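# Insert the peg fully into the boxed plate's hole

## Task

Seat the peg completely in the hole of the plate lying at the bottom of the open box, so that it stays inserted on its own after the robot lets go.

## Robot and tools

Robot: two arms, left_arm and right_arm, each a six-joint arm ending in a parallel two-finger gripper. Joint order from base to gripper: waist, shoulder, elbow, forearm roll, wrist pitch, wrist roll. Each elbow cannot go quite fully straight.

Scene frame: origin on the table surface midway between the arms. +z is up, +x points out across the table, and left_arm sits on the +y side. The arm names do not match left or right in the images. Positions are in metres, and orientations are quaternions in w, x, y, z order. Reported hand positions can be a little wrong, more so when an arm reaches far.

Gripper axes: the fingers point along the gripper's own +z and close along its y. The reported end_effector_position is between the finger pads when the fingers are shut, roughly 2 cm short of the tips. Closing pushes the tips about 10 mm further along +z.

The command row, used by both motion tools: always 14 numbers, each between -1 and 1. The first 7 are for left_arm and the last 7 for right_arm: dx, dy, dz, rx, ry, rz, opening. dx to rz are an offset, not a pose, given in that gripper's own axes. They count from the gripper's pose in the most recent result that showed it. In a reply's second and later calls, or before any result in the scene has shown it, they count from where the gripper is when the action begins. A value of 1.0 means 0.6 m of travel or 180 degrees of turn. rx, ry, rz form one rotation vector. Opening is absolute, not an offset: +1 is fully open (0.084 m) and -1 is shut. If one arm should stay still, send the offset back to its wanted pose in the first call of a reply and zeros later. Send that arm's opening as well. All-zero offsets drive the arm back to the reference pose; they do not act as a pause.

execute_actions: argument actions, a list holding at most one item. An empty list only reports the state. {"rows": [...], "steps": n} runs up to 15 control steps of 1/30 s each (default 15). Each row applies to one step, and the last row repeats if rows are fewer than steps. Every row counts from the same reference pose, not from the row before. {"steps": n} with no rows waits up to 300 steps, counted from the last result. Optional pictures (true/false) controls whether camera images are returned. A refused call sends the robot nothing.

move: target is one 14-number row as above. Each gripper follows a straight path to its target, and both paths finish together, within 0.5 to 10 s. A path that would take longer stops at 10 s, short of the target. speed is the path's top speed, 0.002 to 0.5 m/s (default 0.25), and turning is capped at twice that value in rad/s. Opening is sent when the move starts. Paths ignore obstacles and the other arm. Grippers lag behind the path, may wander from it and may overshoot speed, especially near full reach. Faster moves and targets set deeper past a contact press harder. The result adds a "move:" line with the ending (done, off_target, moving, held, fault) and any limits that acted, plus each gripper's distance from its target. limits=paced means the sent pose was clipped. limits=held means a check blocked some steps, and the arm may then jump quickly.

wait: seconds, from 0 to 10. The scene runs and nothing new is commanded. zoom_image: camera (cam_head_left, cam_head_right, cam_left_wrist, cam_right_wrist) and region [x0, y0, x1, y1] in image pixels, with the origin at the top left and at most 504 by 504. It gives a closer view of that camera's latest image. finished_scene: scene number.

Control limits: on each step the commanded pose is clipped to within 70 mm and 16 degrees of the measured pose. If the controller cannot satisfy both, it favours position over orientation. After an action ends, an arm continues only as far as its last clipped pose, so compare the reported pose with the goal and send what remains. Joint drives are capped at 3.14 rad/s. The simulation keeps running while you compose a reply.

Results: the state line gives each gripper's position, quaternion and linear and angular velocities. grip_measured is the actual finger opening on the command scale. To hold something, command an opening clearly below grip_measured; the lower the value, the harder the squeeze (about 24 N per pad at most). "pose unreachable" means the clearance check altered or blocked that arm's command, and HELD marks the steps affected. "Hand target" shows where the controller is currently driving each gripper. Joint torque readings are total drive output and carry offsets and noise. A TORQUE FAULT (a joint reaching its load limit) backs that joint off, freezes the arm for 10 s and drops the rest of the call. Load limits in N m: waist and shoulder 52.2, elbow 43.5, forearm roll 23.4, wrist pitch and wrist roll 16.5. MOTOR HOT appears from 65 °C. At 80 °C an OVER-TEMPERATURE FAULT brakes the arm until it cools, and holding loads heats the motors.

Cameras: two fixed head cameras and one camera on each wrist, all 504x504 and returned in that order. Their calibration is listed with the task, and a result notes any camera whose numbers have changed.

Avoid: knocking or placing anything off the table, letting the arms collide or push on each other, dropping or slipping the peg, slamming, and forcing hard against the box. The peg must remain fully seated after release. Brief tugs on the held part or nudges to loose objects may happen.

Each tool is called after "Call:" as name(argument=value, ...), one argument or row to a line, values as JSON.

## Session

I'll start by looking at the current state.

Call:
execute_actions(
  actions=[],
)

Scene clock: 0.00 s of 4200.00 s.
left_arm: end_effector_position=(+0.3112, +0.9080, +0.3374) grip_measured=+1.00 end_effector_quat_wxyz=(+0.673, -0.420, +0.604, +0.078) end_effector_velocity=(-0.000, -0.000, +0.000) end_effector_angular_velocity=(+0.001, -0.001, +0.000) | right_arm: end_effector_position=(+0.6822, -0.0304, +0.3595) grip_measured=+1.00 end_effector_quat_wxyz=(+0.309, -0.288, +0.891, +0.165) end_effector_velocity=(-0.000, +0.000, +0.000) end_effector_angular_velocity=(-0.001, -0.001, +0.002)
Joint positions: left_arm=[ 1.492 -0.205 -0.402 -2.487 -1.33  -0.611  0.084] | right_arm=[ 0.59  -0.565 -1.459  0.863 -0.321  2.196  0.084]
Joint velocities: left_arm=[ 0.     0.     0.    -0.    -0.001  0.001  0.   ] | right_arm=[ 0.     0.     0.    -0.    -0.    -0.002  0.   ]
Joint torques (N m, as the arm reports them, + toward a larger angle): no reading
Motor temperatures (°C, as the motors report them): left_arm=[24 22 27 26 27 27] | right_arm=[24 24 24 23 29 29]
Hand target (left_arm): +0.311, +0.908, +0.337; +0.673, -0.420, +0.604, +0.078
Hand target (right_arm): +0.682, -0.030, +0.360; +0.309, -0.288, +0.891, +0.165

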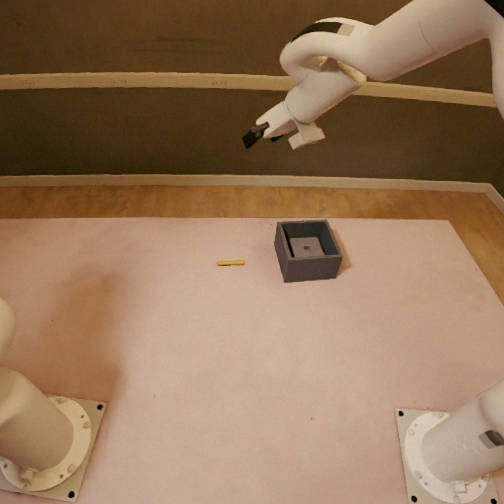

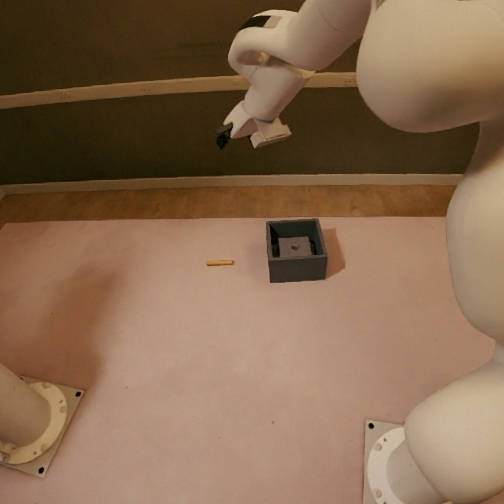

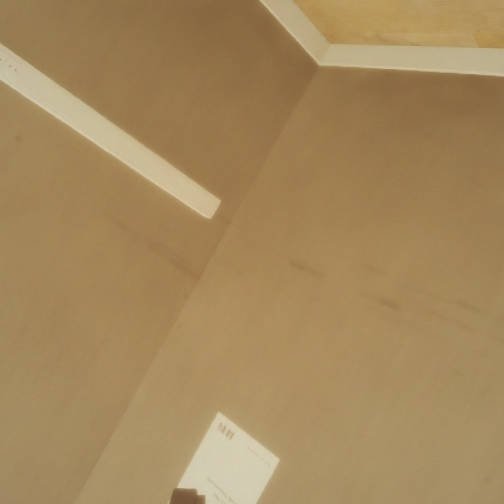

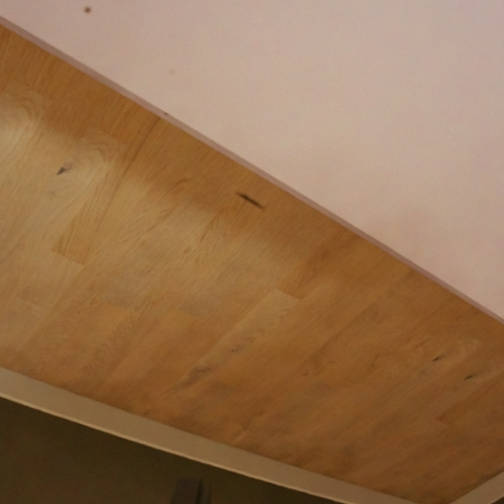

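Call:
zoom_image(
  camera="cam_head_left",
  region=[200, 200, 360, 300],
)

Call:
zoom_image(
  camera="cam_head_right",
  region=[190, 200, 350, 300],
)

Region (200, 200, 360, 300) of cam_head_left's 504x504 image, scaled by 3.150, with more detail than that image has; it fills the top 315 rows of this view, and the rest is white.

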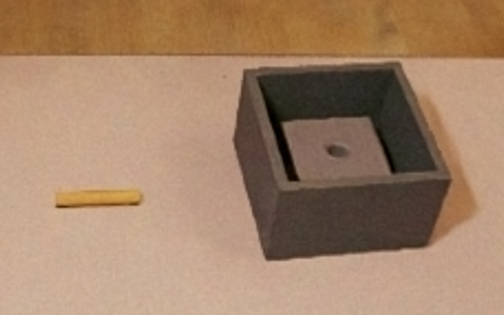

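Region (190, 200, 350, 300) of cam_head_right's 504x504 image, scaled by 3.150, with more detail than that image has; it fills the top 315 rows of this view, and the rest is white.

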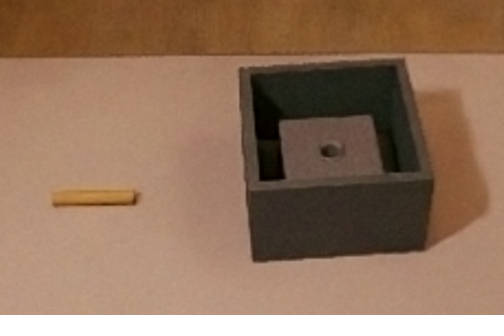

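Call:
move(
  target=[0.806, -0.9735, -0.5268, -0.2955, 0.3730, -0.0914, 1, 0.2128, 0.0782, -0.2597, -0.0687, 0.2262, -0.2877, 1],
  speed=0.4,
)

Scene clock: 123.20 s of 4200.00 s.
left_arm: end_effector_position=(+0.5577, +0.1368, +0.2124) grip_measured=+1.00 end_effector_quat_wxyz=(-0.000, +0.708, -0.707, -0.003) end_effector_velocity=(+0.001, -0.000, -0.000) end_effector_angular_velocity=(-0.002, +0.004, +0.002) | right_arm: end_effector_position=(+0.5005, -0.1200, +0.4001) grip_measured=+1.00 end_effector_quat_wxyz=(-0.001, +0.707, -0.707, +0.000) end_effector_velocity=(+0.000, +0.000, -0.000) end_effector_angular_velocity=(+0.000, +0.000, -0.001)
Joint positions: left_arm=[-0.423 -0.543 -1.213 -6.28  -0.676  1.01   0.084] | right_arm=[ 0.681 -0.367 -1.414  0.    -1.045  2.091  0.084]
Joint velocities: left_arm=[ 0.002 -0.003 -0.004 -0.006 -0.004  0.005 -0.   ] | right_arm=[-0. -0. -0.  0. -0.  0. -0.]
Joint torques (N m, as the arm reports them, + toward a larger angle): left_arm=[ -0.53  59.69 -15.78  -2.58  -0.13   0.5 ] | right_arm=[  3.92  31.34 -20.71   0.94  -0.11  -0.11]
Motor temperatures (°C, as the motors report them): left_arm=[24 23 27 26 27 27] | right_arm=[24 25 24 23 29 29]
Hand target (left_arm): +0.558, +0.137, +0.212; +0.000, +0.708, -0.706, -0.004
Hand target (right_arm): +0.500, -0.120, +0.400; -0.001, +0.707, -0.707, +0.000
Off the commanded pose (left_arm): 0.003 m, 0 deg.
Off the commanded pose (right_arm): 0.000 m, 0 deg.
joint sent to its limit (left arm) — the command would take joint 4 (forearm roll) past its lower limit, so that joint was sent only as far as its limit.
After step 90, 117.00 s passed at rest.
move: done; limits=paced
camera_calibration (this result's frames):
cam_left_wrist: T_world_to_cam=[[-0.999862, -0.00474011, 0.0159027, 0.581019], [-0.00469131, 0.999984, 0.00310459, -0.0665392], [-0.0159171, 0.00302956, -0.999869, 0.351525], [0, 0, 0, 1]] pos_world=[0.586222, 0.0682272, 0.342445]
cam_right_wrist: T_world_to_cam=[[-0.999888, -0.00261308, -0.0147525, 0.539872], [-0.00311042, 0.999424, 0.0337902, 0.17347], [0.0146557, 0.0338323, -0.99932, 0.53024], [0, 0, 0, 1]] pos_world=[0.53258, -0.189898, 0.531983]

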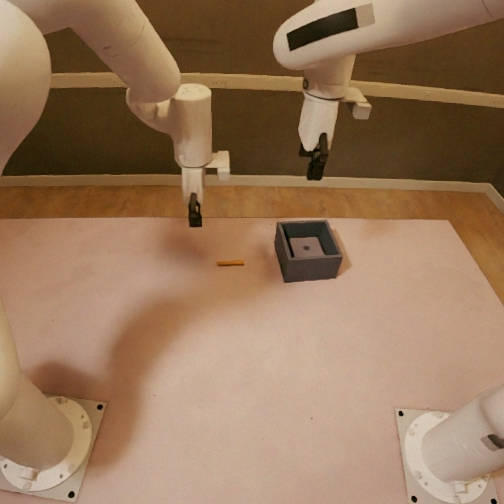

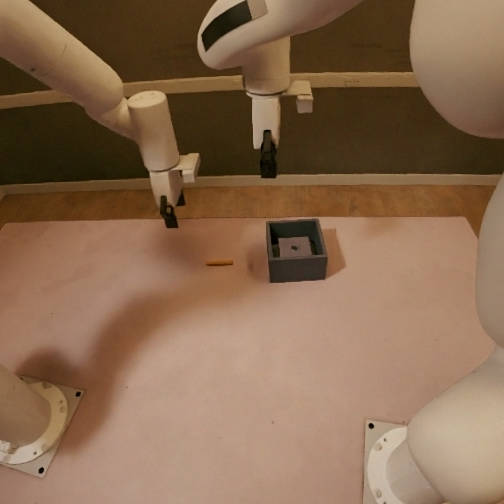

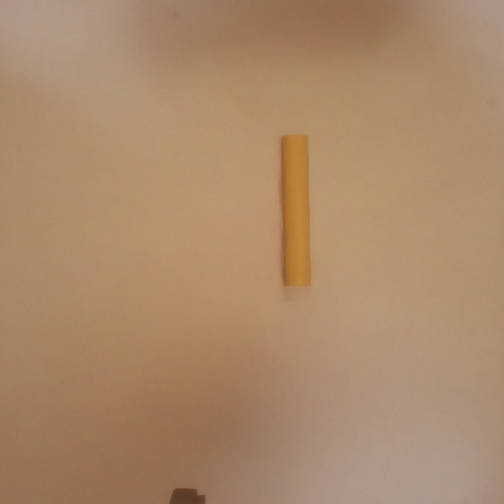

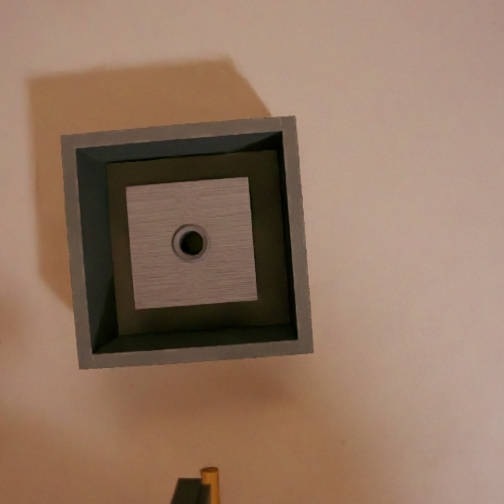

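Call:
move(
  target=[0.115, 0, 0.2707, 0, 0, 0, 1, -0.1, 0.0342, 0, 0, 0, -0.291, 1],
  speed=0.3,
)

Scene clock: 173.37 s of 4200.00 s.
left_arm: end_effector_position=(+0.5578, +0.0680, +0.0503) grip_measured=+1.00 end_effector_quat_wxyz=(-0.000, +0.707, -0.707, -0.003) end_effector_velocity=(-0.000, -0.000, -0.002) end_effector_angular_velocity=(+0.001, +0.000, -0.002) | right_arm: end_effector_position=(+0.4799, -0.0600, +0.4002) grip_measured=+1.00 end_effector_quat_wxyz=(-0.001, +0.947, -0.322, +0.000) end_effector_velocity=(-0.000, +0.000, +0.000) end_effector_angular_velocity=(+0.000, -0.000, +0.002)
Joint positions: left_arm=[-0.517 -0.882 -1.336 -6.28  -0.46   0.917  0.084] | right_arm=[ 0.785 -0.407 -1.467  0.    -1.058  1.281  0.084]
Joint velocities: left_arm=[-0.001 -0.003 -0.     0.001  0.002  0.    -0.   ] | right_arm=[ 0.     0.    -0.     0.    -0.    -0.002  0.   ]
Joint torques (N m, as the arm reports them, + toward a larger angle): left_arm=[ -0.75  69.12 -13.32  -2.58  -0.06   0.52] | right_arm=[  4.55  32.02 -21.67   0.87   0.08  -0.17]
Motor temperatures (°C, as the motors report them): left_arm=[24 23 27 26 27 27] | right_arm=[24 25 24 23 29 29]
Hand target (left_arm): +0.558, +0.068, +0.050; -0.000, +0.707, -0.707, -0.003
Hand target (right_arm): +0.480, -0.060, +0.400; -0.001, +0.947, -0.322, +0.000
Off the commanded pose (left_arm): 0.001 m, 0 deg.
Off the commanded pose (right_arm): 0.000 m, 0 deg.
After step 90, 45.20 s passed at rest.
move: done
camera_calibration (this result's frames):
cam_left_wrist: T_world_to_cam=[[-0.99987, -0.00454849, 0.0154595, 0.583353], [-0.00450692, 0.999986, 0.00272276, 0.00261763], [-0.0154717, 0.00265273, -0.999877, 0.18943], [0, 0, 0, 1]] pos_world=[0.58622, -0.000466727, 0.180381]
cam_right_wrist: T_world_to_cam=[[-0.608648, -0.793295, -0.0151726, 0.28443], [-0.793261, 0.607993, 0.032881, 0.469491], [-0.0168596, 0.0320488, -0.999344, 0.543627], [0, 0, 0, 1]] pos_world=[0.554712, -0.0772331, 0.532149]

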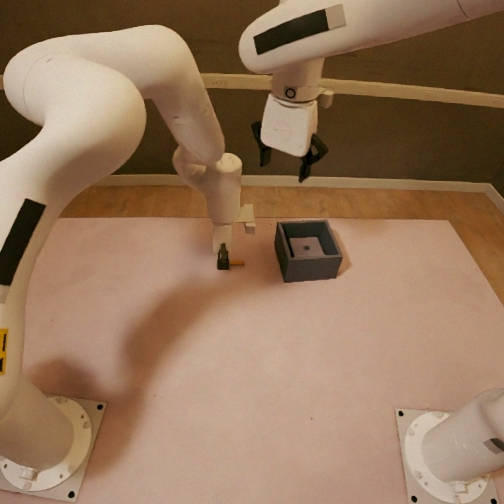

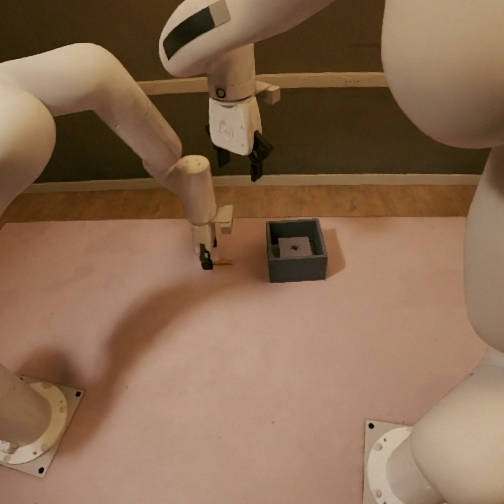

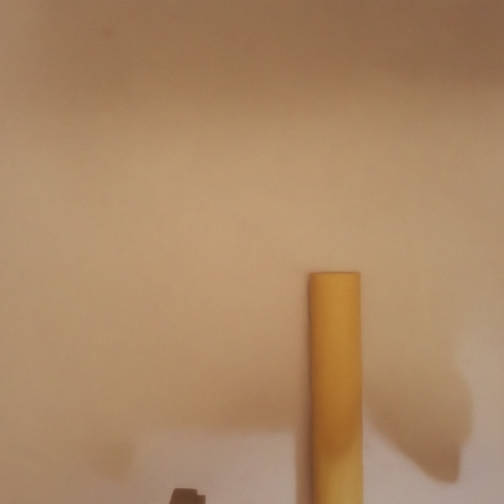

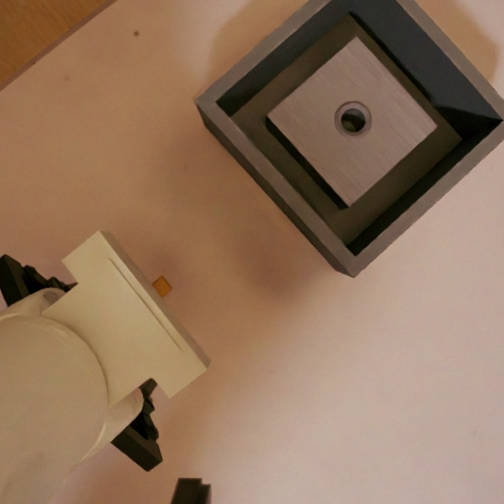

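Call:
move(
  target=[0, -0.0045, 0.0488, 0, 0, 0, 1, 0, 0, 0, 0, 0, 0, 1],
  speed=0.1,
)

Scene clock: 177.90 s of 4200.00 s.
left_arm: end_effector_position=(+0.5606, +0.0680, +0.0213) grip_measured=+1.00 end_effector_quat_wxyz=(-0.000, +0.707, -0.707, -0.003) end_effector_velocity=(+0.000, -0.000, -0.001) end_effector_angular_velocity=(-0.001, -0.002, -0.001) | right_arm: end_effector_position=(+0.4799, -0.0600, +0.4002) grip_measured=+1.00 end_effector_quat_wxyz=(-0.001, +0.947, -0.322, +0.000) end_effector_velocity=(+0.000, -0.000, +0.000) end_effector_angular_velocity=(+0.000, -0.000, -0.001)
Joint positions: left_arm=[-0.515 -0.939 -1.357 -6.28  -0.424  0.919  0.084] | right_arm=[ 0.785 -0.407 -1.467  0.    -1.058  1.281  0.084]
Joint velocities: left_arm=[-0.    -0.001 -0.001  0.     0.002  0.     0.   ] | right_arm=[ 0.     0.    -0.    -0.     0.     0.001  0.   ]
Joint torques (N m, as the arm reports them, + toward a larger angle): left_arm=[ -0.36  70.35 -12.96  -2.53   0.01   0.48] | right_arm=[  4.01  32.21 -21.39   0.94  -0.13  -0.18]
Motor temperatures (°C, as the motors report them): left_arm=[24 23 27 26 27 27] | right_arm=[24 25 24 23 29 29]
Hand target (left_arm): +0.560, +0.068, +0.021; -0.000, +0.707, -0.707, -0.003
Hand target (right_arm): +0.480, -0.060, +0.400; -0.001, +0.947, -0.322, +0.000
Off the commanded pose (left_arm): 0.000 m, 0 deg.
Off the commanded pose (right_arm): 0.000 m, 0 deg.
After step 90, 0.77 s passed at rest.
move: done
camera_calibration (this result's frames):
cam_left_wrist: T_world_to_cam=[[-0.999874, -0.00449606, 0.0152358, 0.586551], [-0.00445932, 0.999987, 0.00244443, 0.00274784], [-0.0152466, 0.00237618, -0.999881, 0.160353], [0, 0, 0, 1]] pos_world=[0.588934, -0.000491657, 0.151391]
cam_right_wrist: T_world_to_cam=[[-0.608647, -0.793296, -0.0151724, 0.284429], [-0.793262, 0.607992, 0.0328813, 0.469491], [-0.0168599, 0.0320488, -0.999344, 0.543627], [0, 0, 0, 1]] pos_world=[0.554712, -0.0772327, 0.532149]

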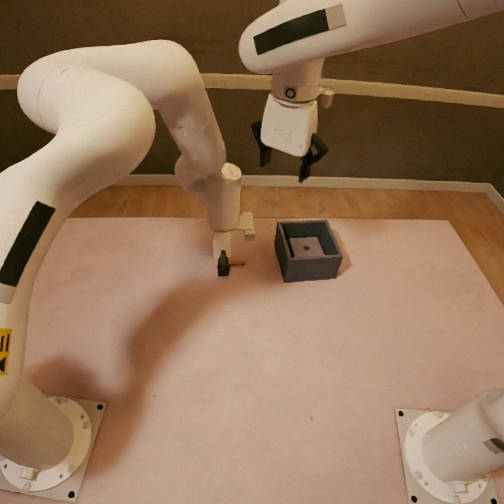

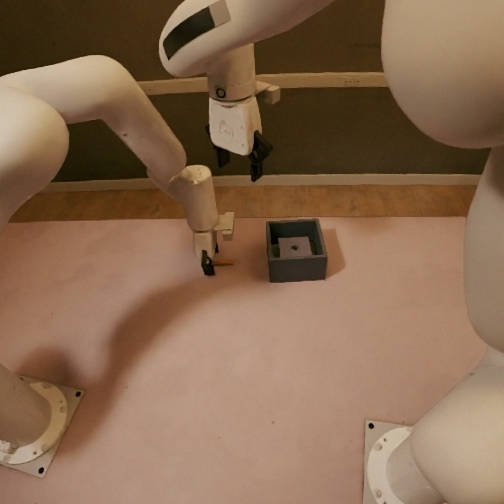

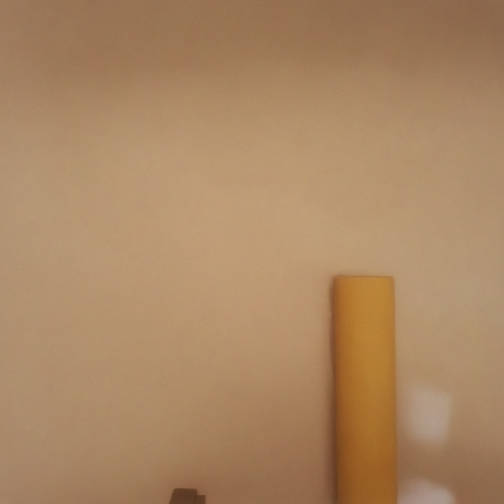

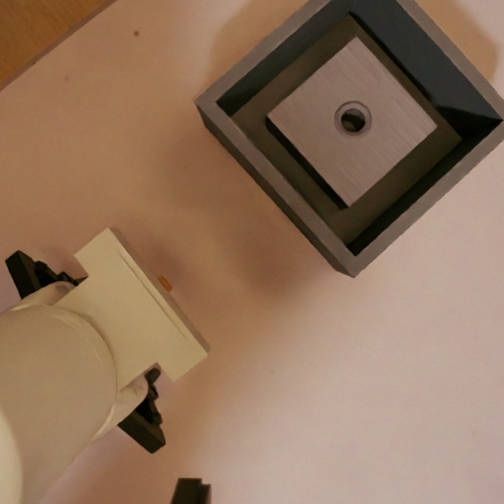

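Now close the left gripper.

Call:
execute_actions(
  actions=[
    {"rows": [[0,0,0,0,0,0,-1, 0,0,0,0,0,0,1]], "steps": 15},
  ],
  pictures=false,
)

Scene clock: 179.80 s of 4200.00 s.
left_arm: end_effector_position=(+0.5608, +0.0678, +0.0215) grip_measured=-0.70 end_effector_quat_wxyz=(-0.000, +0.707, -0.707, -0.003) end_effector_velocity=(-0.000, +0.000, -0.000) end_effector_angular_velocity=(+0.001, +0.001, -0.001) | right_arm: end_effector_position=(+0.4799, -0.0600, +0.4002) grip_measured=+1.00 end_effector_quat_wxyz=(-0.001, +0.947, -0.322, +0.000) end_effector_velocity=(+0.000, -0.000, +0.000) end_effector_angular_velocity=(-0.000, -0.000, +0.000)
Joint positions: left_arm=[-0.515 -0.939 -1.358 -6.28  -0.424  0.919  0.013] | right_arm=[ 0.785 -0.407 -1.467  0.    -1.058  1.281  0.084]
Joint velocities: left_arm=[ 0.    -0.     0.     0.    -0.     0.001  0.   ] | right_arm=[-0.  0.  0. -0. -0. -0.  0.]
Joint torques (N m, as the arm reports them, + toward a larger angle): left_arm=[ -2.15  66.64 -11.39  -2.61  -0.26   0.49] | right_arm=[  5.15  31.74 -21.47   0.85  -0.05  -0.05]
Motor temperatures (°C, as the motors report them): left_arm=[24 23 27 26 27 27] | right_arm=[24 25 24 23 29 29]
Hand target (left_arm): +0.561, +0.068, +0.021; -0.000, +0.707, -0.707, -0.003
Hand target (right_arm): +0.480, -0.060, +0.400; -0.001, +0.947, -0.322, +0.000
Off the commanded pose (left_arm): 0.000 m, 0 deg.
Off the commanded pose (right_arm): 0.000 m, 0 deg.
Steps of this call (steps 1 to 42: nothing new was sent; steps 43 to 57: all 15 steps of this action). Readings (end_effector_position):
43: left_arm (+0.5605, +0.0681, +0.0211) | right_arm (+0.4799, -0.0600, +0.4002)
44: left_arm (+0.5605, +0.0681, +0.0211) | right_arm (+0.4799, -0.0600, +0.4002)
46: left_arm (+0.5605, +0.0680, +0.0212) | right_arm (+0.4799, -0.0600, +0.4002)
50: left_arm (+0.5606, +0.0680, +0.0213) | right_arm (+0.4799, -0.0600, +0.4002)
57: the state above

Call:
move(
  target=[0.063, 0.1347, -0.2975, 0.2270, 0.4614, -0.2270, -1, -0.0914, -0.1189, 0.05, 0, 0, 0, 1],
  speed=0.25,
)

Scene clock: 197.67 s of 4200.00 s.
left_arm: end_effector_position=(+0.4808, +0.0290, +0.1992) grip_measured=-0.70 end_effector_quat_wxyz=(+0.269, +0.656, -0.271, +0.651) end_effector_velocity=(-0.000, +0.000, +0.000) end_effector_angular_velocity=(-0.004, -0.005, +0.001) | right_arm: end_effector_position=(+0.4799, +0.0301, +0.3703) grip_measured=+1.00 end_effector_quat_wxyz=(-0.001, +0.947, -0.322, +0.000) end_effector_velocity=(-0.000, +0.000, -0.000) end_effector_angular_velocity=(-0.000, +0.001, -0.001)
Joint positions: left_arm=[-0.648 -0.762 -0.59  -6.281  1.736 -0.     0.013] | right_arm=[ 0.896 -0.572 -1.632  0.001 -1.059  1.393  0.084]
Joint velocities: left_arm=[-0.001 -0.005 -0.001 -0.001  0.01   0.001 -0.   ] | right_arm=[ 0.    -0.001 -0.     0.    -0.     0.001  0.   ]
Joint torques (N m, as the arm reports them, + toward a larger angle): left_arm=[-0.95 51.95 -5.34 -2.95  1.4   0.52] | right_arm=[  4.42  36.4  -21.33   0.69  -0.02  -0.13]
Motor temperatures (°C, as the motors report them): left_arm=[24 23 27 26 27 27] | right_arm=[24 25 24 23 29 29]
Hand target (left_arm): +0.481, +0.029, +0.199; +0.269, +0.656, -0.271, +0.651
Hand target (right_arm): +0.480, +0.030, +0.370; -0.001, +0.947, -0.322, +0.000
Off the commanded pose (left_arm): 0.001 m, 7 deg.
Off the commanded pose (right_arm): 0.000 m, 0 deg.
joint sent to its limit (left arm) — the command would take joint 4 (forearm roll) past its lower limit, so that joint was sent only as far as its limit.
After step 90, 10.93 s passed at rest.
move: off_target (left_arm)
camera_calibration (this result's frames):
cam_left_wrist: T_world_to_cam=[[-0.713726, -0.700411, 0.00435765, 0.388711], [-0.00627434, 0.000172188, -0.99998, 0.270531], [0.700397, -0.713739, -0.00451752, -0.184498], [0, 0, 0, 1]] pos_world=[0.408353, 0.140528, 0.267999]
cam_right_wrist: T_world_to_cam=[[-0.608674, -0.79327, -0.0154756, 0.355543], [-0.79324, 0.608003, 0.0331987, 0.415573], [-0.0169264, 0.032483, -0.999329, 0.51085], [0, 0, 0, 1]] pos_world=[0.554705, 0.0127779, 0.502213]

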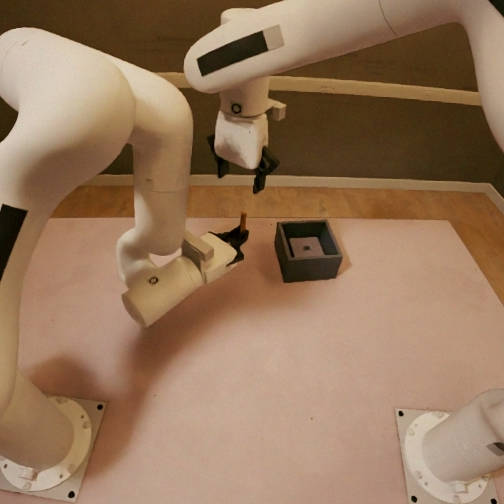

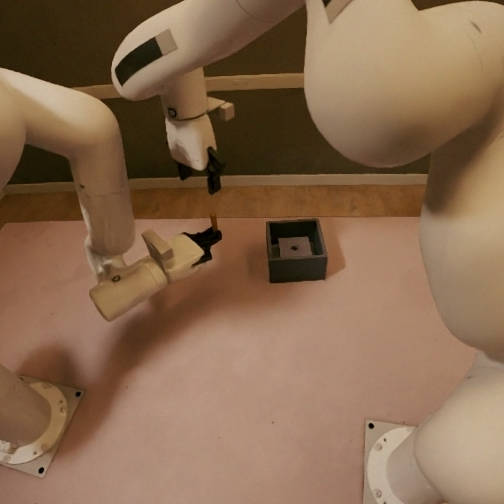

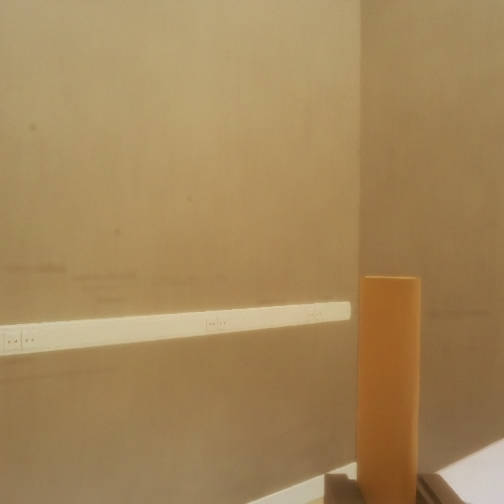

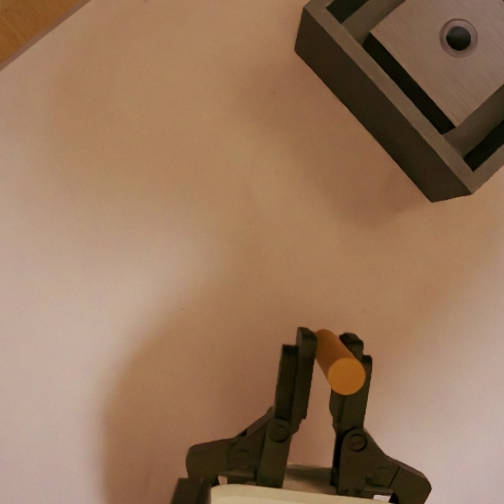

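Call:
move(
  target=[0, 0, 0, 0, 0, 0, -1, 0.0243, 0, 0.2072, 0, 0, 0, 1],
  speed=0.12,
)

Scene clock: 213.63 s of 4200.00 s.
left_arm: end_effector_position=(+0.4808, +0.0290, +0.1992) grip_measured=-0.70 end_effector_quat_wxyz=(+0.269, +0.656, -0.271, +0.651) end_effector_velocity=(+0.000, -0.000, +0.000) end_effector_angular_velocity=(-0.000, -0.000, +0.000) | right_arm: end_effector_position=(+0.4914, +0.0215, +0.2463) grip_measured=+1.00 end_effector_quat_wxyz=(-0.001, +0.947, -0.322, +0.000) end_effector_velocity=(-0.000, -0.000, -0.002) end_effector_angular_velocity=(-0.001, +0.000, +0.001)
Joint positions: left_arm=[-0.648 -0.762 -0.59  -6.281  1.736 -0.     0.013] | right_arm=[ 0.875 -0.675 -1.502  0.001 -0.825  1.371  0.084]
Joint velocities: left_arm=[-0.  0. -0. -0. -0. -0.  0.] | right_arm=[-0.    -0.002  0.001 -0.001  0.002 -0.     0.   ]
Joint torques (N m, as the arm reports them, + toward a larger angle): left_arm=[-1.38 52.31 -5.72 -2.98  1.52  0.46] | right_arm=[  3.18  37.56 -19.81   0.29   0.02  -0.19]
Motor temperatures (°C, as the motors report them): left_arm=[24 23 27 26 27 27] | right_arm=[24 25 24 23 29 29]
Hand target (left_arm): +0.481, +0.029, +0.199; +0.269, +0.656, -0.271, +0.651
Hand target (right_arm): +0.491, +0.021, +0.246; -0.001, +0.947, -0.322, +0.000
Off the commanded pose (left_arm): 0.000 m, 0 deg.
Off the commanded pose (right_arm): 0.000 m, 0 deg.
After step 90, 11.57 s passed at rest.
move: done
camera_calibration (this result's frames):
cam_left_wrist: T_world_to_cam=[[-0.713726, -0.700411, 0.00435759, 0.388711], [-0.00627446, 0.000172391, -0.99998, 0.270531], [0.700397, -0.71374, -0.00451774, -0.184498], [0, 0, 0, 1]] pos_world=[0.408353, 0.140528, 0.267998]
cam_right_wrist: T_world_to_cam=[[-0.608397, -0.79347, -0.0160569, 0.353849], [-0.793459, 0.607715, 0.03325, 0.434102], [-0.0166249, 0.0329696, -0.999318, 0.387236], [0, 0, 0, 1]] pos_world=[0.56616, 0.0041919, 0.37822]

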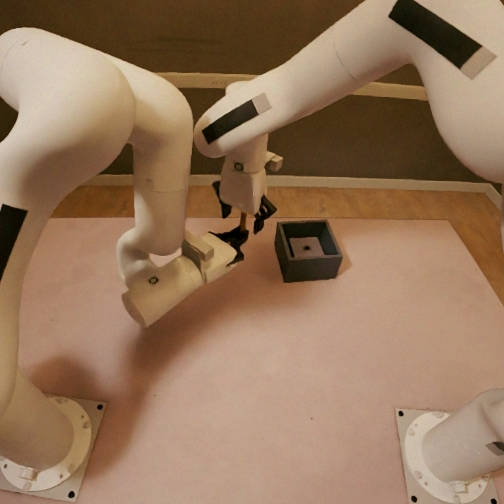

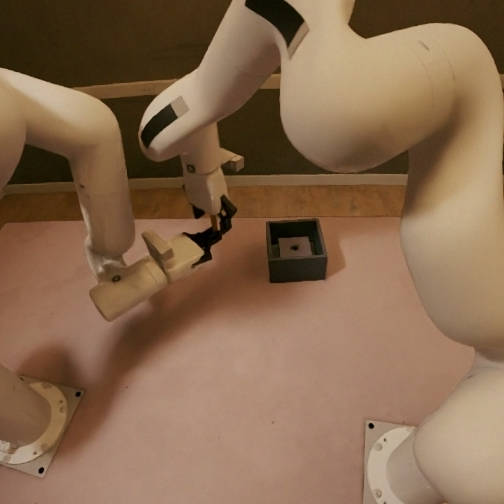

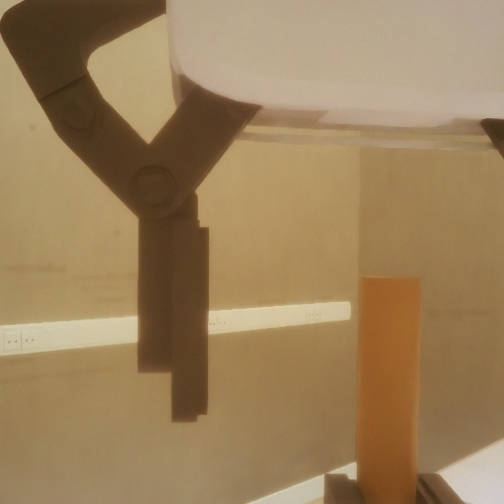

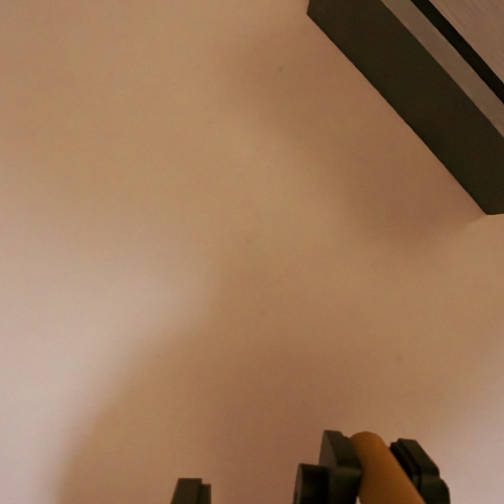

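Call:
execute_actions(
  actions=[
    {"rows": [[0,0,0,0,0,0,-1, 0,0,-0.0133,0,0,0,1],[0,0,0,0,0,0,-1, 0,0,-0.0133,0,0,0,1],[0,0,0,0,0,0,-1, 0,0,-0.0133,0,0,0,1],[0,0,0,0,0,0,-1, 0,0,-0.0133,0,0,0,1],[0,0,0,0,0,0,-1, 0,0,-0.0133,0,0,0,1],[0,0,0,0,0,0,-1, 0,0,-0.0133,0,0,0,1],[0,0,0,0,0,0,-1, 0,0,-0.0133,0,0,0,-1]], "steps": 15},
  ],
)

Scene clock: 227.40 s of 4200.00 s.
left_arm: end_effector_position=(+0.4808, +0.0290, +0.1992) grip_measured=-0.70 end_effector_quat_wxyz=(+0.269, +0.656, -0.271, +0.651) end_effector_velocity=(+0.000, +0.000, +0.000) end_effector_angular_velocity=(-0.001, +0.000, +0.001) | right_arm: end_effector_position=(+0.4914, +0.0215, +0.2542) grip_measured=-0.27 end_effector_quat_wxyz=(-0.001, +0.947, -0.322, +0.000) end_effector_velocity=(+0.000, +0.000, +0.001) end_effector_angular_velocity=(+0.000, -0.001, -0.003)
Joint positions: left_arm=[-0.648 -0.762 -0.59  -6.281  1.736 -0.     0.013] | right_arm=[ 0.875 -0.666 -1.508  0.001 -0.84   1.371  0.032]
Joint velocities: left_arm=[ 0.    -0.    -0.    -0.001  0.    -0.001  0.   ] | right_arm=[ 0.     0.001 -0.    -0.    -0.     0.003 -0.19 ]
Joint torques (N m, as the arm reports them, + toward a larger angle): left_arm=[-0.82 52.1  -5.5  -2.98  1.53  0.44] | right_arm=[  3.26  37.57 -20.06   0.58  -0.02  -0.27]
Motor temperatures (°C, as the motors report them): left_arm=[24 23 27 26 27 27] | right_arm=[24 25 24 23 29 29]
Hand target (left_arm): +0.481, +0.029, +0.199; +0.269, +0.656, -0.271, +0.651
Hand target (right_arm): +0.491, +0.022, +0.254; -0.001, +0.947, -0.322, +0.000
Off the commanded pose (left_arm): 0.000 m, 0 deg.
Off the commanded pose (right_arm): 0.000 m, 0 deg.
Steps of this call (steps 1 to 90: nothing new was sent; then 10.27 s passed at rest; steps 91 to 105: all 15 steps of this action). Readings (end_effector_position):
91: left_arm (+0.4808, +0.0290, +0.1992) | right_arm (+0.4913, +0.0214, +0.2460)
92: left_arm (+0.4808, +0.0290, +0.1992) | right_arm (+0.4910, +0.0212, +0.2472)
94: left_arm (+0.4808, +0.0290, +0.1992) | right_arm (+0.4914, +0.0215, +0.2521)
98: left_arm (+0.4808, +0.0290, +0.1992) | right_arm (+0.4915, +0.0216, +0.2543)
105: the state above
camera_calibration (this result's frames):
cam_left_wrist: T_world_to_cam=[[-0.713726, -0.700411, 0.00435755, 0.388711], [-0.00627428, 0.000172266, -0.99998, 0.270531], [0.700397, -0.71374, -0.00451753, -0.184498], [0, 0, 0, 1]] pos_world=[0.408353, 0.140528, 0.267998]
cam_right_wrist: T_world_to_cam=[[-0.608412, -0.793461, -0.0159316, 0.35391], [-0.793445, 0.607732, 0.0332574, 0.433842], [-0.0167063, 0.0328751, -0.99932, 0.395181], [0, 0, 0, 1]] pos_world=[0.566155, 0.00416305, 0.386123]

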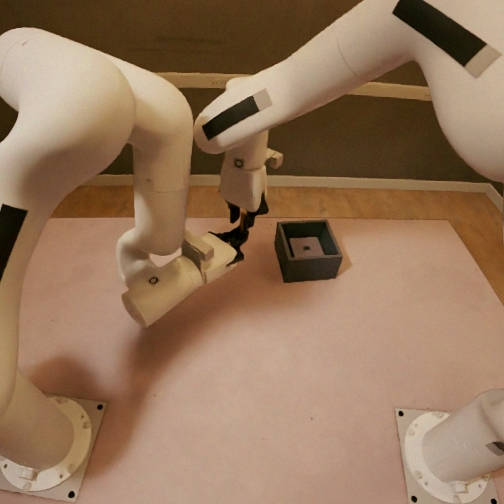

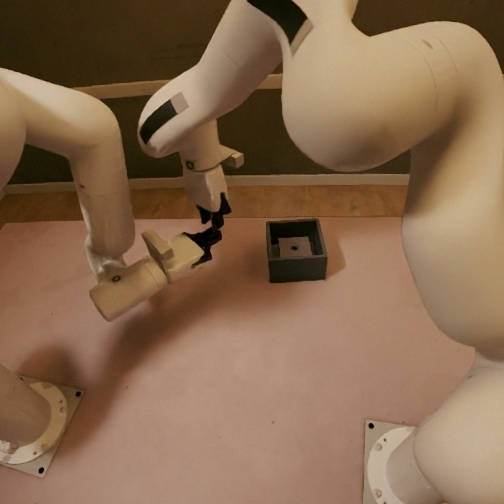

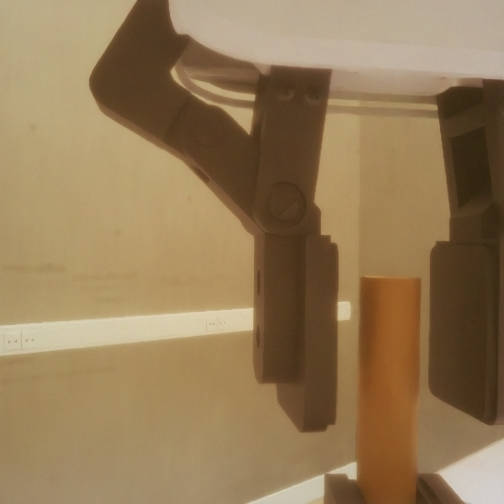

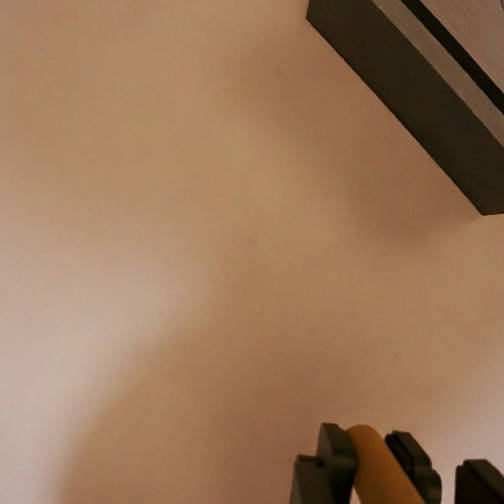

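The right gripper is still closing and is well aligned. I'll continue the close.

Call:
execute_actions(
  actions=[
    {"rows": [[0,0,0,0,0,0,-1, 0,0,0,0,0,0,-1]], "steps": 12},
  ],
)

Scene clock: 229.27 s of 4200.00 s.
left_arm: end_effector_position=(+0.4808, +0.0290, +0.1992) grip_measured=-0.70 end_effector_quat_wxyz=(+0.269, +0.656, -0.271, +0.651) end_effector_velocity=(+0.000, +0.000, +0.000) end_effector_angular_velocity=(-0.000, -0.001, +0.000) | right_arm: end_effector_position=(+0.4913, +0.0214, +0.2542) grip_measured=-0.69 end_effector_quat_wxyz=(-0.001, +0.947, -0.322, +0.000) end_effector_velocity=(+0.000, +0.000, +0.000) end_effector_angular_velocity=(+0.000, -0.000, -0.001)
Joint positions: left_arm=[-0.648 -0.762 -0.59  -6.281  1.736 -0.     0.013] | right_arm=[ 0.875 -0.666 -1.508  0.001 -0.84   1.371  0.014]
Joint velocities: left_arm=[ 0.     0.    -0.    -0.     0.001  0.001  0.   ] | right_arm=[ 0.     0.    -0.     0.     0.     0.001  0.   ]
Joint torques (N m, as the arm reports them, + toward a larger angle): left_arm=[-8.11 55.34 -6.87 -2.73  2.22  0.87] | right_arm=[  5.48  36.96 -24.14   0.96   4.59  -0.27]
Motor temperatures (°C, as the motors report them): left_arm=[24 23 27 26 27 27] | right_arm=[24 25 24 23 29 29]
Hand target (left_arm): +0.481, +0.029, +0.199; +0.269, +0.656, -0.271, +0.651
Hand target (right_arm): +0.491, +0.021, +0.254; -0.001, +0.947, -0.322, +0.000
Off the commanded pose (left_arm): 0.000 m, 0 deg.
Off the commanded pose (right_arm): 0.000 m, 0 deg.
Steps of this call (steps 1 to 44: nothing new was sent; steps 45 to 56: all 12 steps of this action). Readings (end_effector_position):
45: left_arm (+0.4809, +0.0290, +0.1992) | right_arm (+0.4913, +0.0214, +0.2542)
46: left_arm (+0.4809, +0.0290, +0.1992) | right_arm (+0.4913, +0.0214, +0.2542)
48: left_arm (+0.4808, +0.0290, +0.1992) | right_arm (+0.4913, +0.0214, +0.2542)
52: left_arm (+0.4808, +0.0290, +0.1992) | right_arm (+0.4913, +0.0214, +0.2542)
56: the state above
camera_calibration (this result's frames):
cam_left_wrist: T_world_to_cam=[[-0.713691, -0.700447, 0.00436831, 0.388719], [-0.00639042, 0.000274918, -0.99998, 0.270535], [0.700432, -0.713704, -0.00467236, -0.184468], [0, 0, 0, 1]] pos_world=[0.408361, 0.140547, 0.26797]
cam_right_wrist: T_world_to_cam=[[-0.608417, -0.793461, -0.0157559, 0.353819], [-0.793438, 0.607739, 0.0332915, 0.433822], [-0.01684, 0.0327565, -0.999321, 0.395254], [0, 0, 0, 1]] pos_world=[0.566136, 0.00414385, 0.386118]

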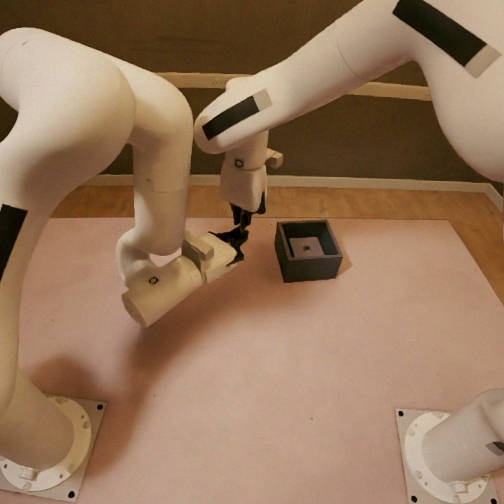

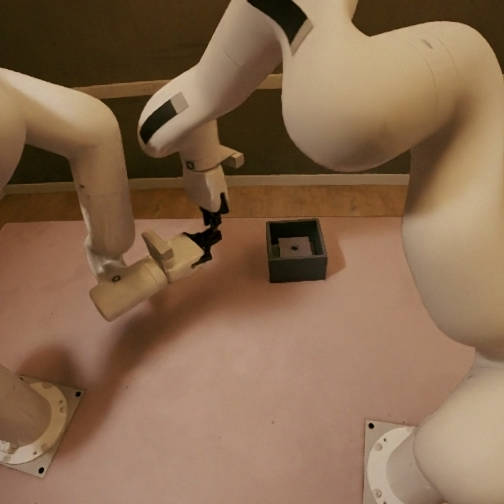

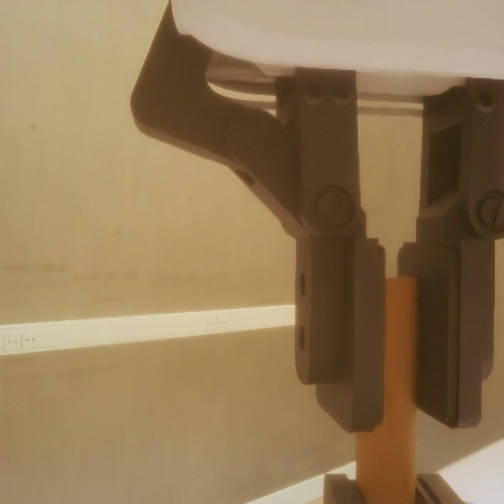

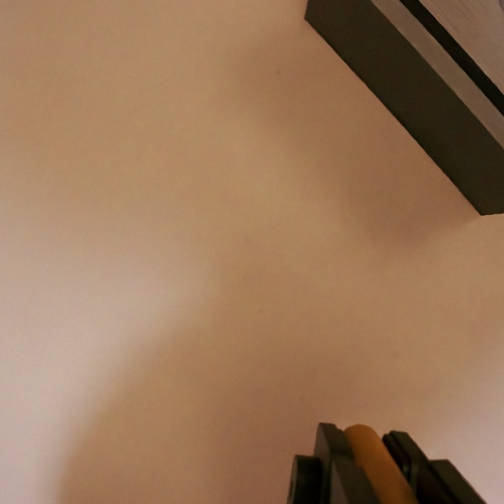

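Call:
execute_actions(
  actions=[
    {"rows": [[0,0,0,0,0,0,1, 0,0,0,0,0,0,-1]], "steps": 12},
  ],
  pictures=false,
)

Scene clock: 235.40 s of 4200.00 s.
left_arm: end_effector_position=(+0.4808, +0.0289, +0.1993) grip_measured=+1.00 end_effector_quat_wxyz=(+0.269, +0.656, -0.271, +0.651) end_effector_velocity=(+0.001, +0.001, -0.001) end_effector_angular_velocity=(+0.003, +0.003, +0.003) | right_arm: end_effector_position=(+0.4916, +0.0217, +0.2543) grip_measured=-0.69 end_effector_quat_wxyz=(-0.002, +0.947, -0.322, +0.001) end_effector_velocity=(-0.002, -0.002, -0.001) end_effector_angular_velocity=(-0.008, +0.007, -0.000)
Joint positions: left_arm=[-0.648 -0.762 -0.59  -6.281  1.736 -0.     0.084] | right_arm=[ 0.875 -0.666 -1.508  0.001 -0.839  1.371  0.014]
Joint velocities: left_arm=[ 0.002 -0.001  0.    -0.001 -0.003 -0.     0.001] | right_arm=[-0.    -0.     0.002 -0.001 -0.008  0.001  0.   ]
Joint torques (N m, as the arm reports them, + toward a larger angle): left_arm=[-0.79 51.65 -5.28 -2.87  1.41  0.57] | right_arm=[  3.35  37.29 -20.78   0.76   0.    -0.04]
Motor temperatures (°C, as the motors report them): left_arm=[24 23 27 26 27 27] | right_arm=[24 25 24 23 29 29]
Hand target (left_arm): +0.481, +0.029, +0.199; +0.269, +0.656, -0.271, +0.651
Hand target (right_arm): +0.491, +0.021, +0.254; -0.001, +0.947, -0.322, +0.000
Off the commanded pose (left_arm): 0.000 m, 0 deg.
Off the commanded pose (right_arm): 0.000 m, 0 deg.
joint sent to its limit (left arm) — the command would take joint 4 (forearm roll) past its lower limit, so that joint was sent only as far as its limit.
Steps of this call (steps 1 to 90: nothing new was sent; then 2.73 s passed at rest; steps 91 to 102: all 12 steps of this action). Readings (end_effector_position):
91: left_arm (+0.4808, +0.0289, +0.1993) | right_arm (+0.4917, +0.0218, +0.2542)
92: left_arm (+0.4806, +0.0284, +0.1998) | right_arm (+0.4924, +0.0225, +0.2545)
94: left_arm (+0.4805, +0.0282, +0.2000) | right_arm (+0.4926, +0.0228, +0.2547)
98: left_arm (+0.4807, +0.0286, +0.1996) | right_arm (+0.4920, +0.0221, +0.2544)
102: the state above

Call:
move(
  target=[0, 0, -0.25, 0, 0, 0, 1, 0.3245, 0.1827, 0.0238, 0, 0, 0, -1],
  speed=0.2,
)

Scene clock: 252.70 s of 4200.00 s.
left_arm: end_effector_position=(+0.3805, +0.1284, +0.1998) grip_measured=+1.00 end_effector_quat_wxyz=(+0.269, +0.656, -0.270, +0.651) end_effector_velocity=(-0.001, +0.000, -0.001) end_effector_angular_velocity=(+0.001, +0.003, -0.001) | right_arm: end_effector_position=(+0.5790, -0.1840, +0.2396) grip_measured=-0.69 end_effector_quat_wxyz=(-0.001, +0.947, -0.322, +0.001) end_effector_velocity=(+0.001, -0.002, +0.000) end_effector_angular_velocity=(+0.000, +0.000, -0.003)
Joint positions: left_arm=[-0.648 -0.753 -0.273 -6.281  2.044 -0.     0.084] | right_arm=[ 0.529 -0.606 -1.379  0.001 -0.77   1.025  0.014]
Joint velocities: left_arm=[ 0.    -0.001  0.002  0.001 -0.001 -0.001 -0.   ] | right_arm=[-0.003  0.     0.     0.001 -0.    -0.001 -0.   ]
Joint torques (N m, as the arm reports them, + toward a larger angle): left_arm=[-1.09 41.73  0.08 -3.16  1.44  0.49] | right_arm=[  4.12  35.62 -20.21   0.43   0.05  -0.09]
Motor temperatures (°C, as the motors report them): left_arm=[24 23 27 26 27 27] | right_arm=[24 25 24 23 29 29]
Hand target (left_arm): +0.380, +0.129, +0.200; +0.269, +0.656, -0.270, +0.651
Hand target (right_arm): +0.579, -0.184, +0.240; -0.001, +0.947, -0.322, +0.001
Off the commanded pose (left_arm): 0.009 m, 0 deg.
Off the commanded pose (right_arm): 0.000 m, 0 deg.
After step 90, 12.77 s passed at rest.
move: held (left_arm); limits=held; held on 10 of 46 steps (left_arm), including the last (left_arm)
pose unreachable (left arm): on one or more control steps of this call this arm could not follow its commanded pose, so it was not sent that pose on those steps. On the call's last step it was still not sent that pose. It may still have moved: this result reports where it is.
cause: the commanded pose would bring two parts of the arm too close to each other (joints 5 (wrist pitch) and 6 (wrist roll) lie between them).
camera_calibration (this result's frames):
cam_left_wrist: T_world_to_cam=[[-0.713712, -0.700422, 0.00493041, 0.386638], [-0.00692696, 0.0000193663, -0.999976, 0.270674], [0.700405, -0.713729, -0.00486561, -0.0431994], [0, 0, 0, 1]] pos_world=[0.30808, 0.239972, 0.268551]
cam_right_wrist: T_world_to_cam=[[-0.60805, -0.793732, -0.0162805, 0.243781], [-0.793744, 0.6074, 0.0321707, 0.629106], [-0.0156462, 0.0324839, -0.99935, 0.388128], [0, 0, 0, 1]] pos_world=[0.653653, -0.201231, 0.371605]

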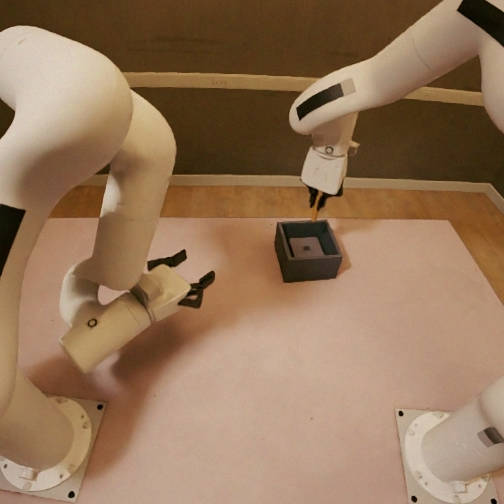

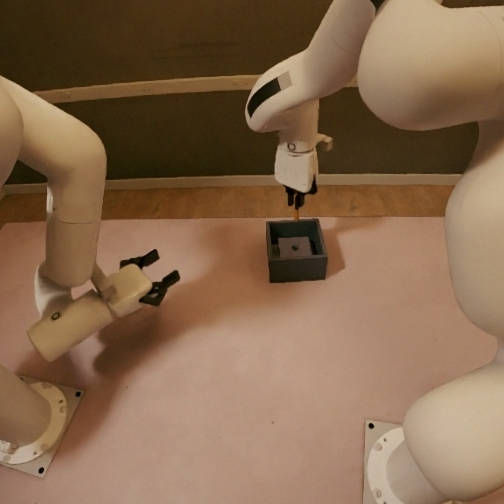

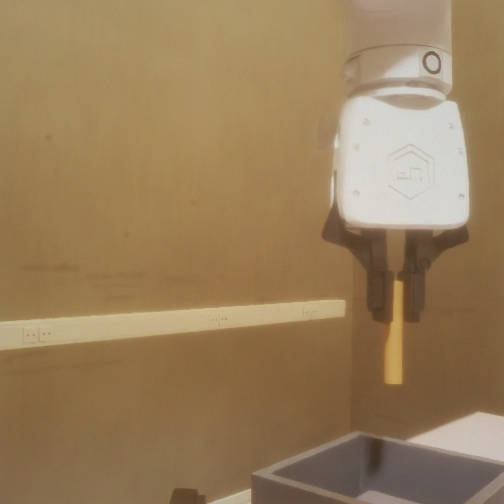

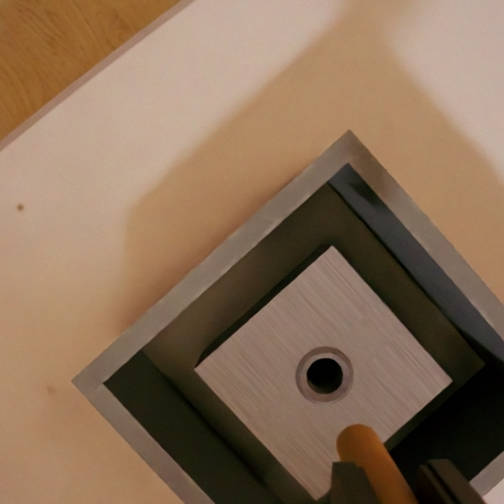

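Call:
zoom_image(
  camera="cam_right_wrist",
  region=[250, 310, 440, 500],
)

Region (250, 310, 440, 500) of cam_right_wrist's 504x504 image, scaled by 2.653, with more detail than that image has.

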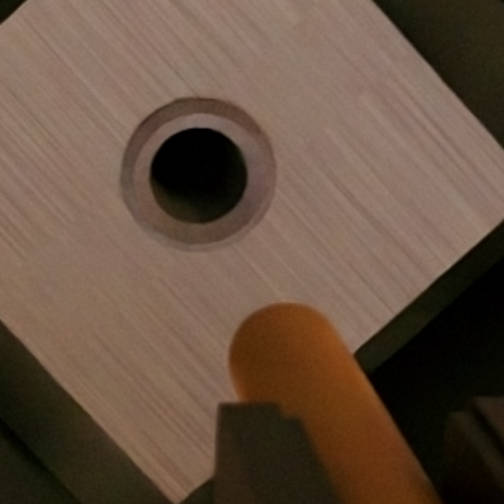

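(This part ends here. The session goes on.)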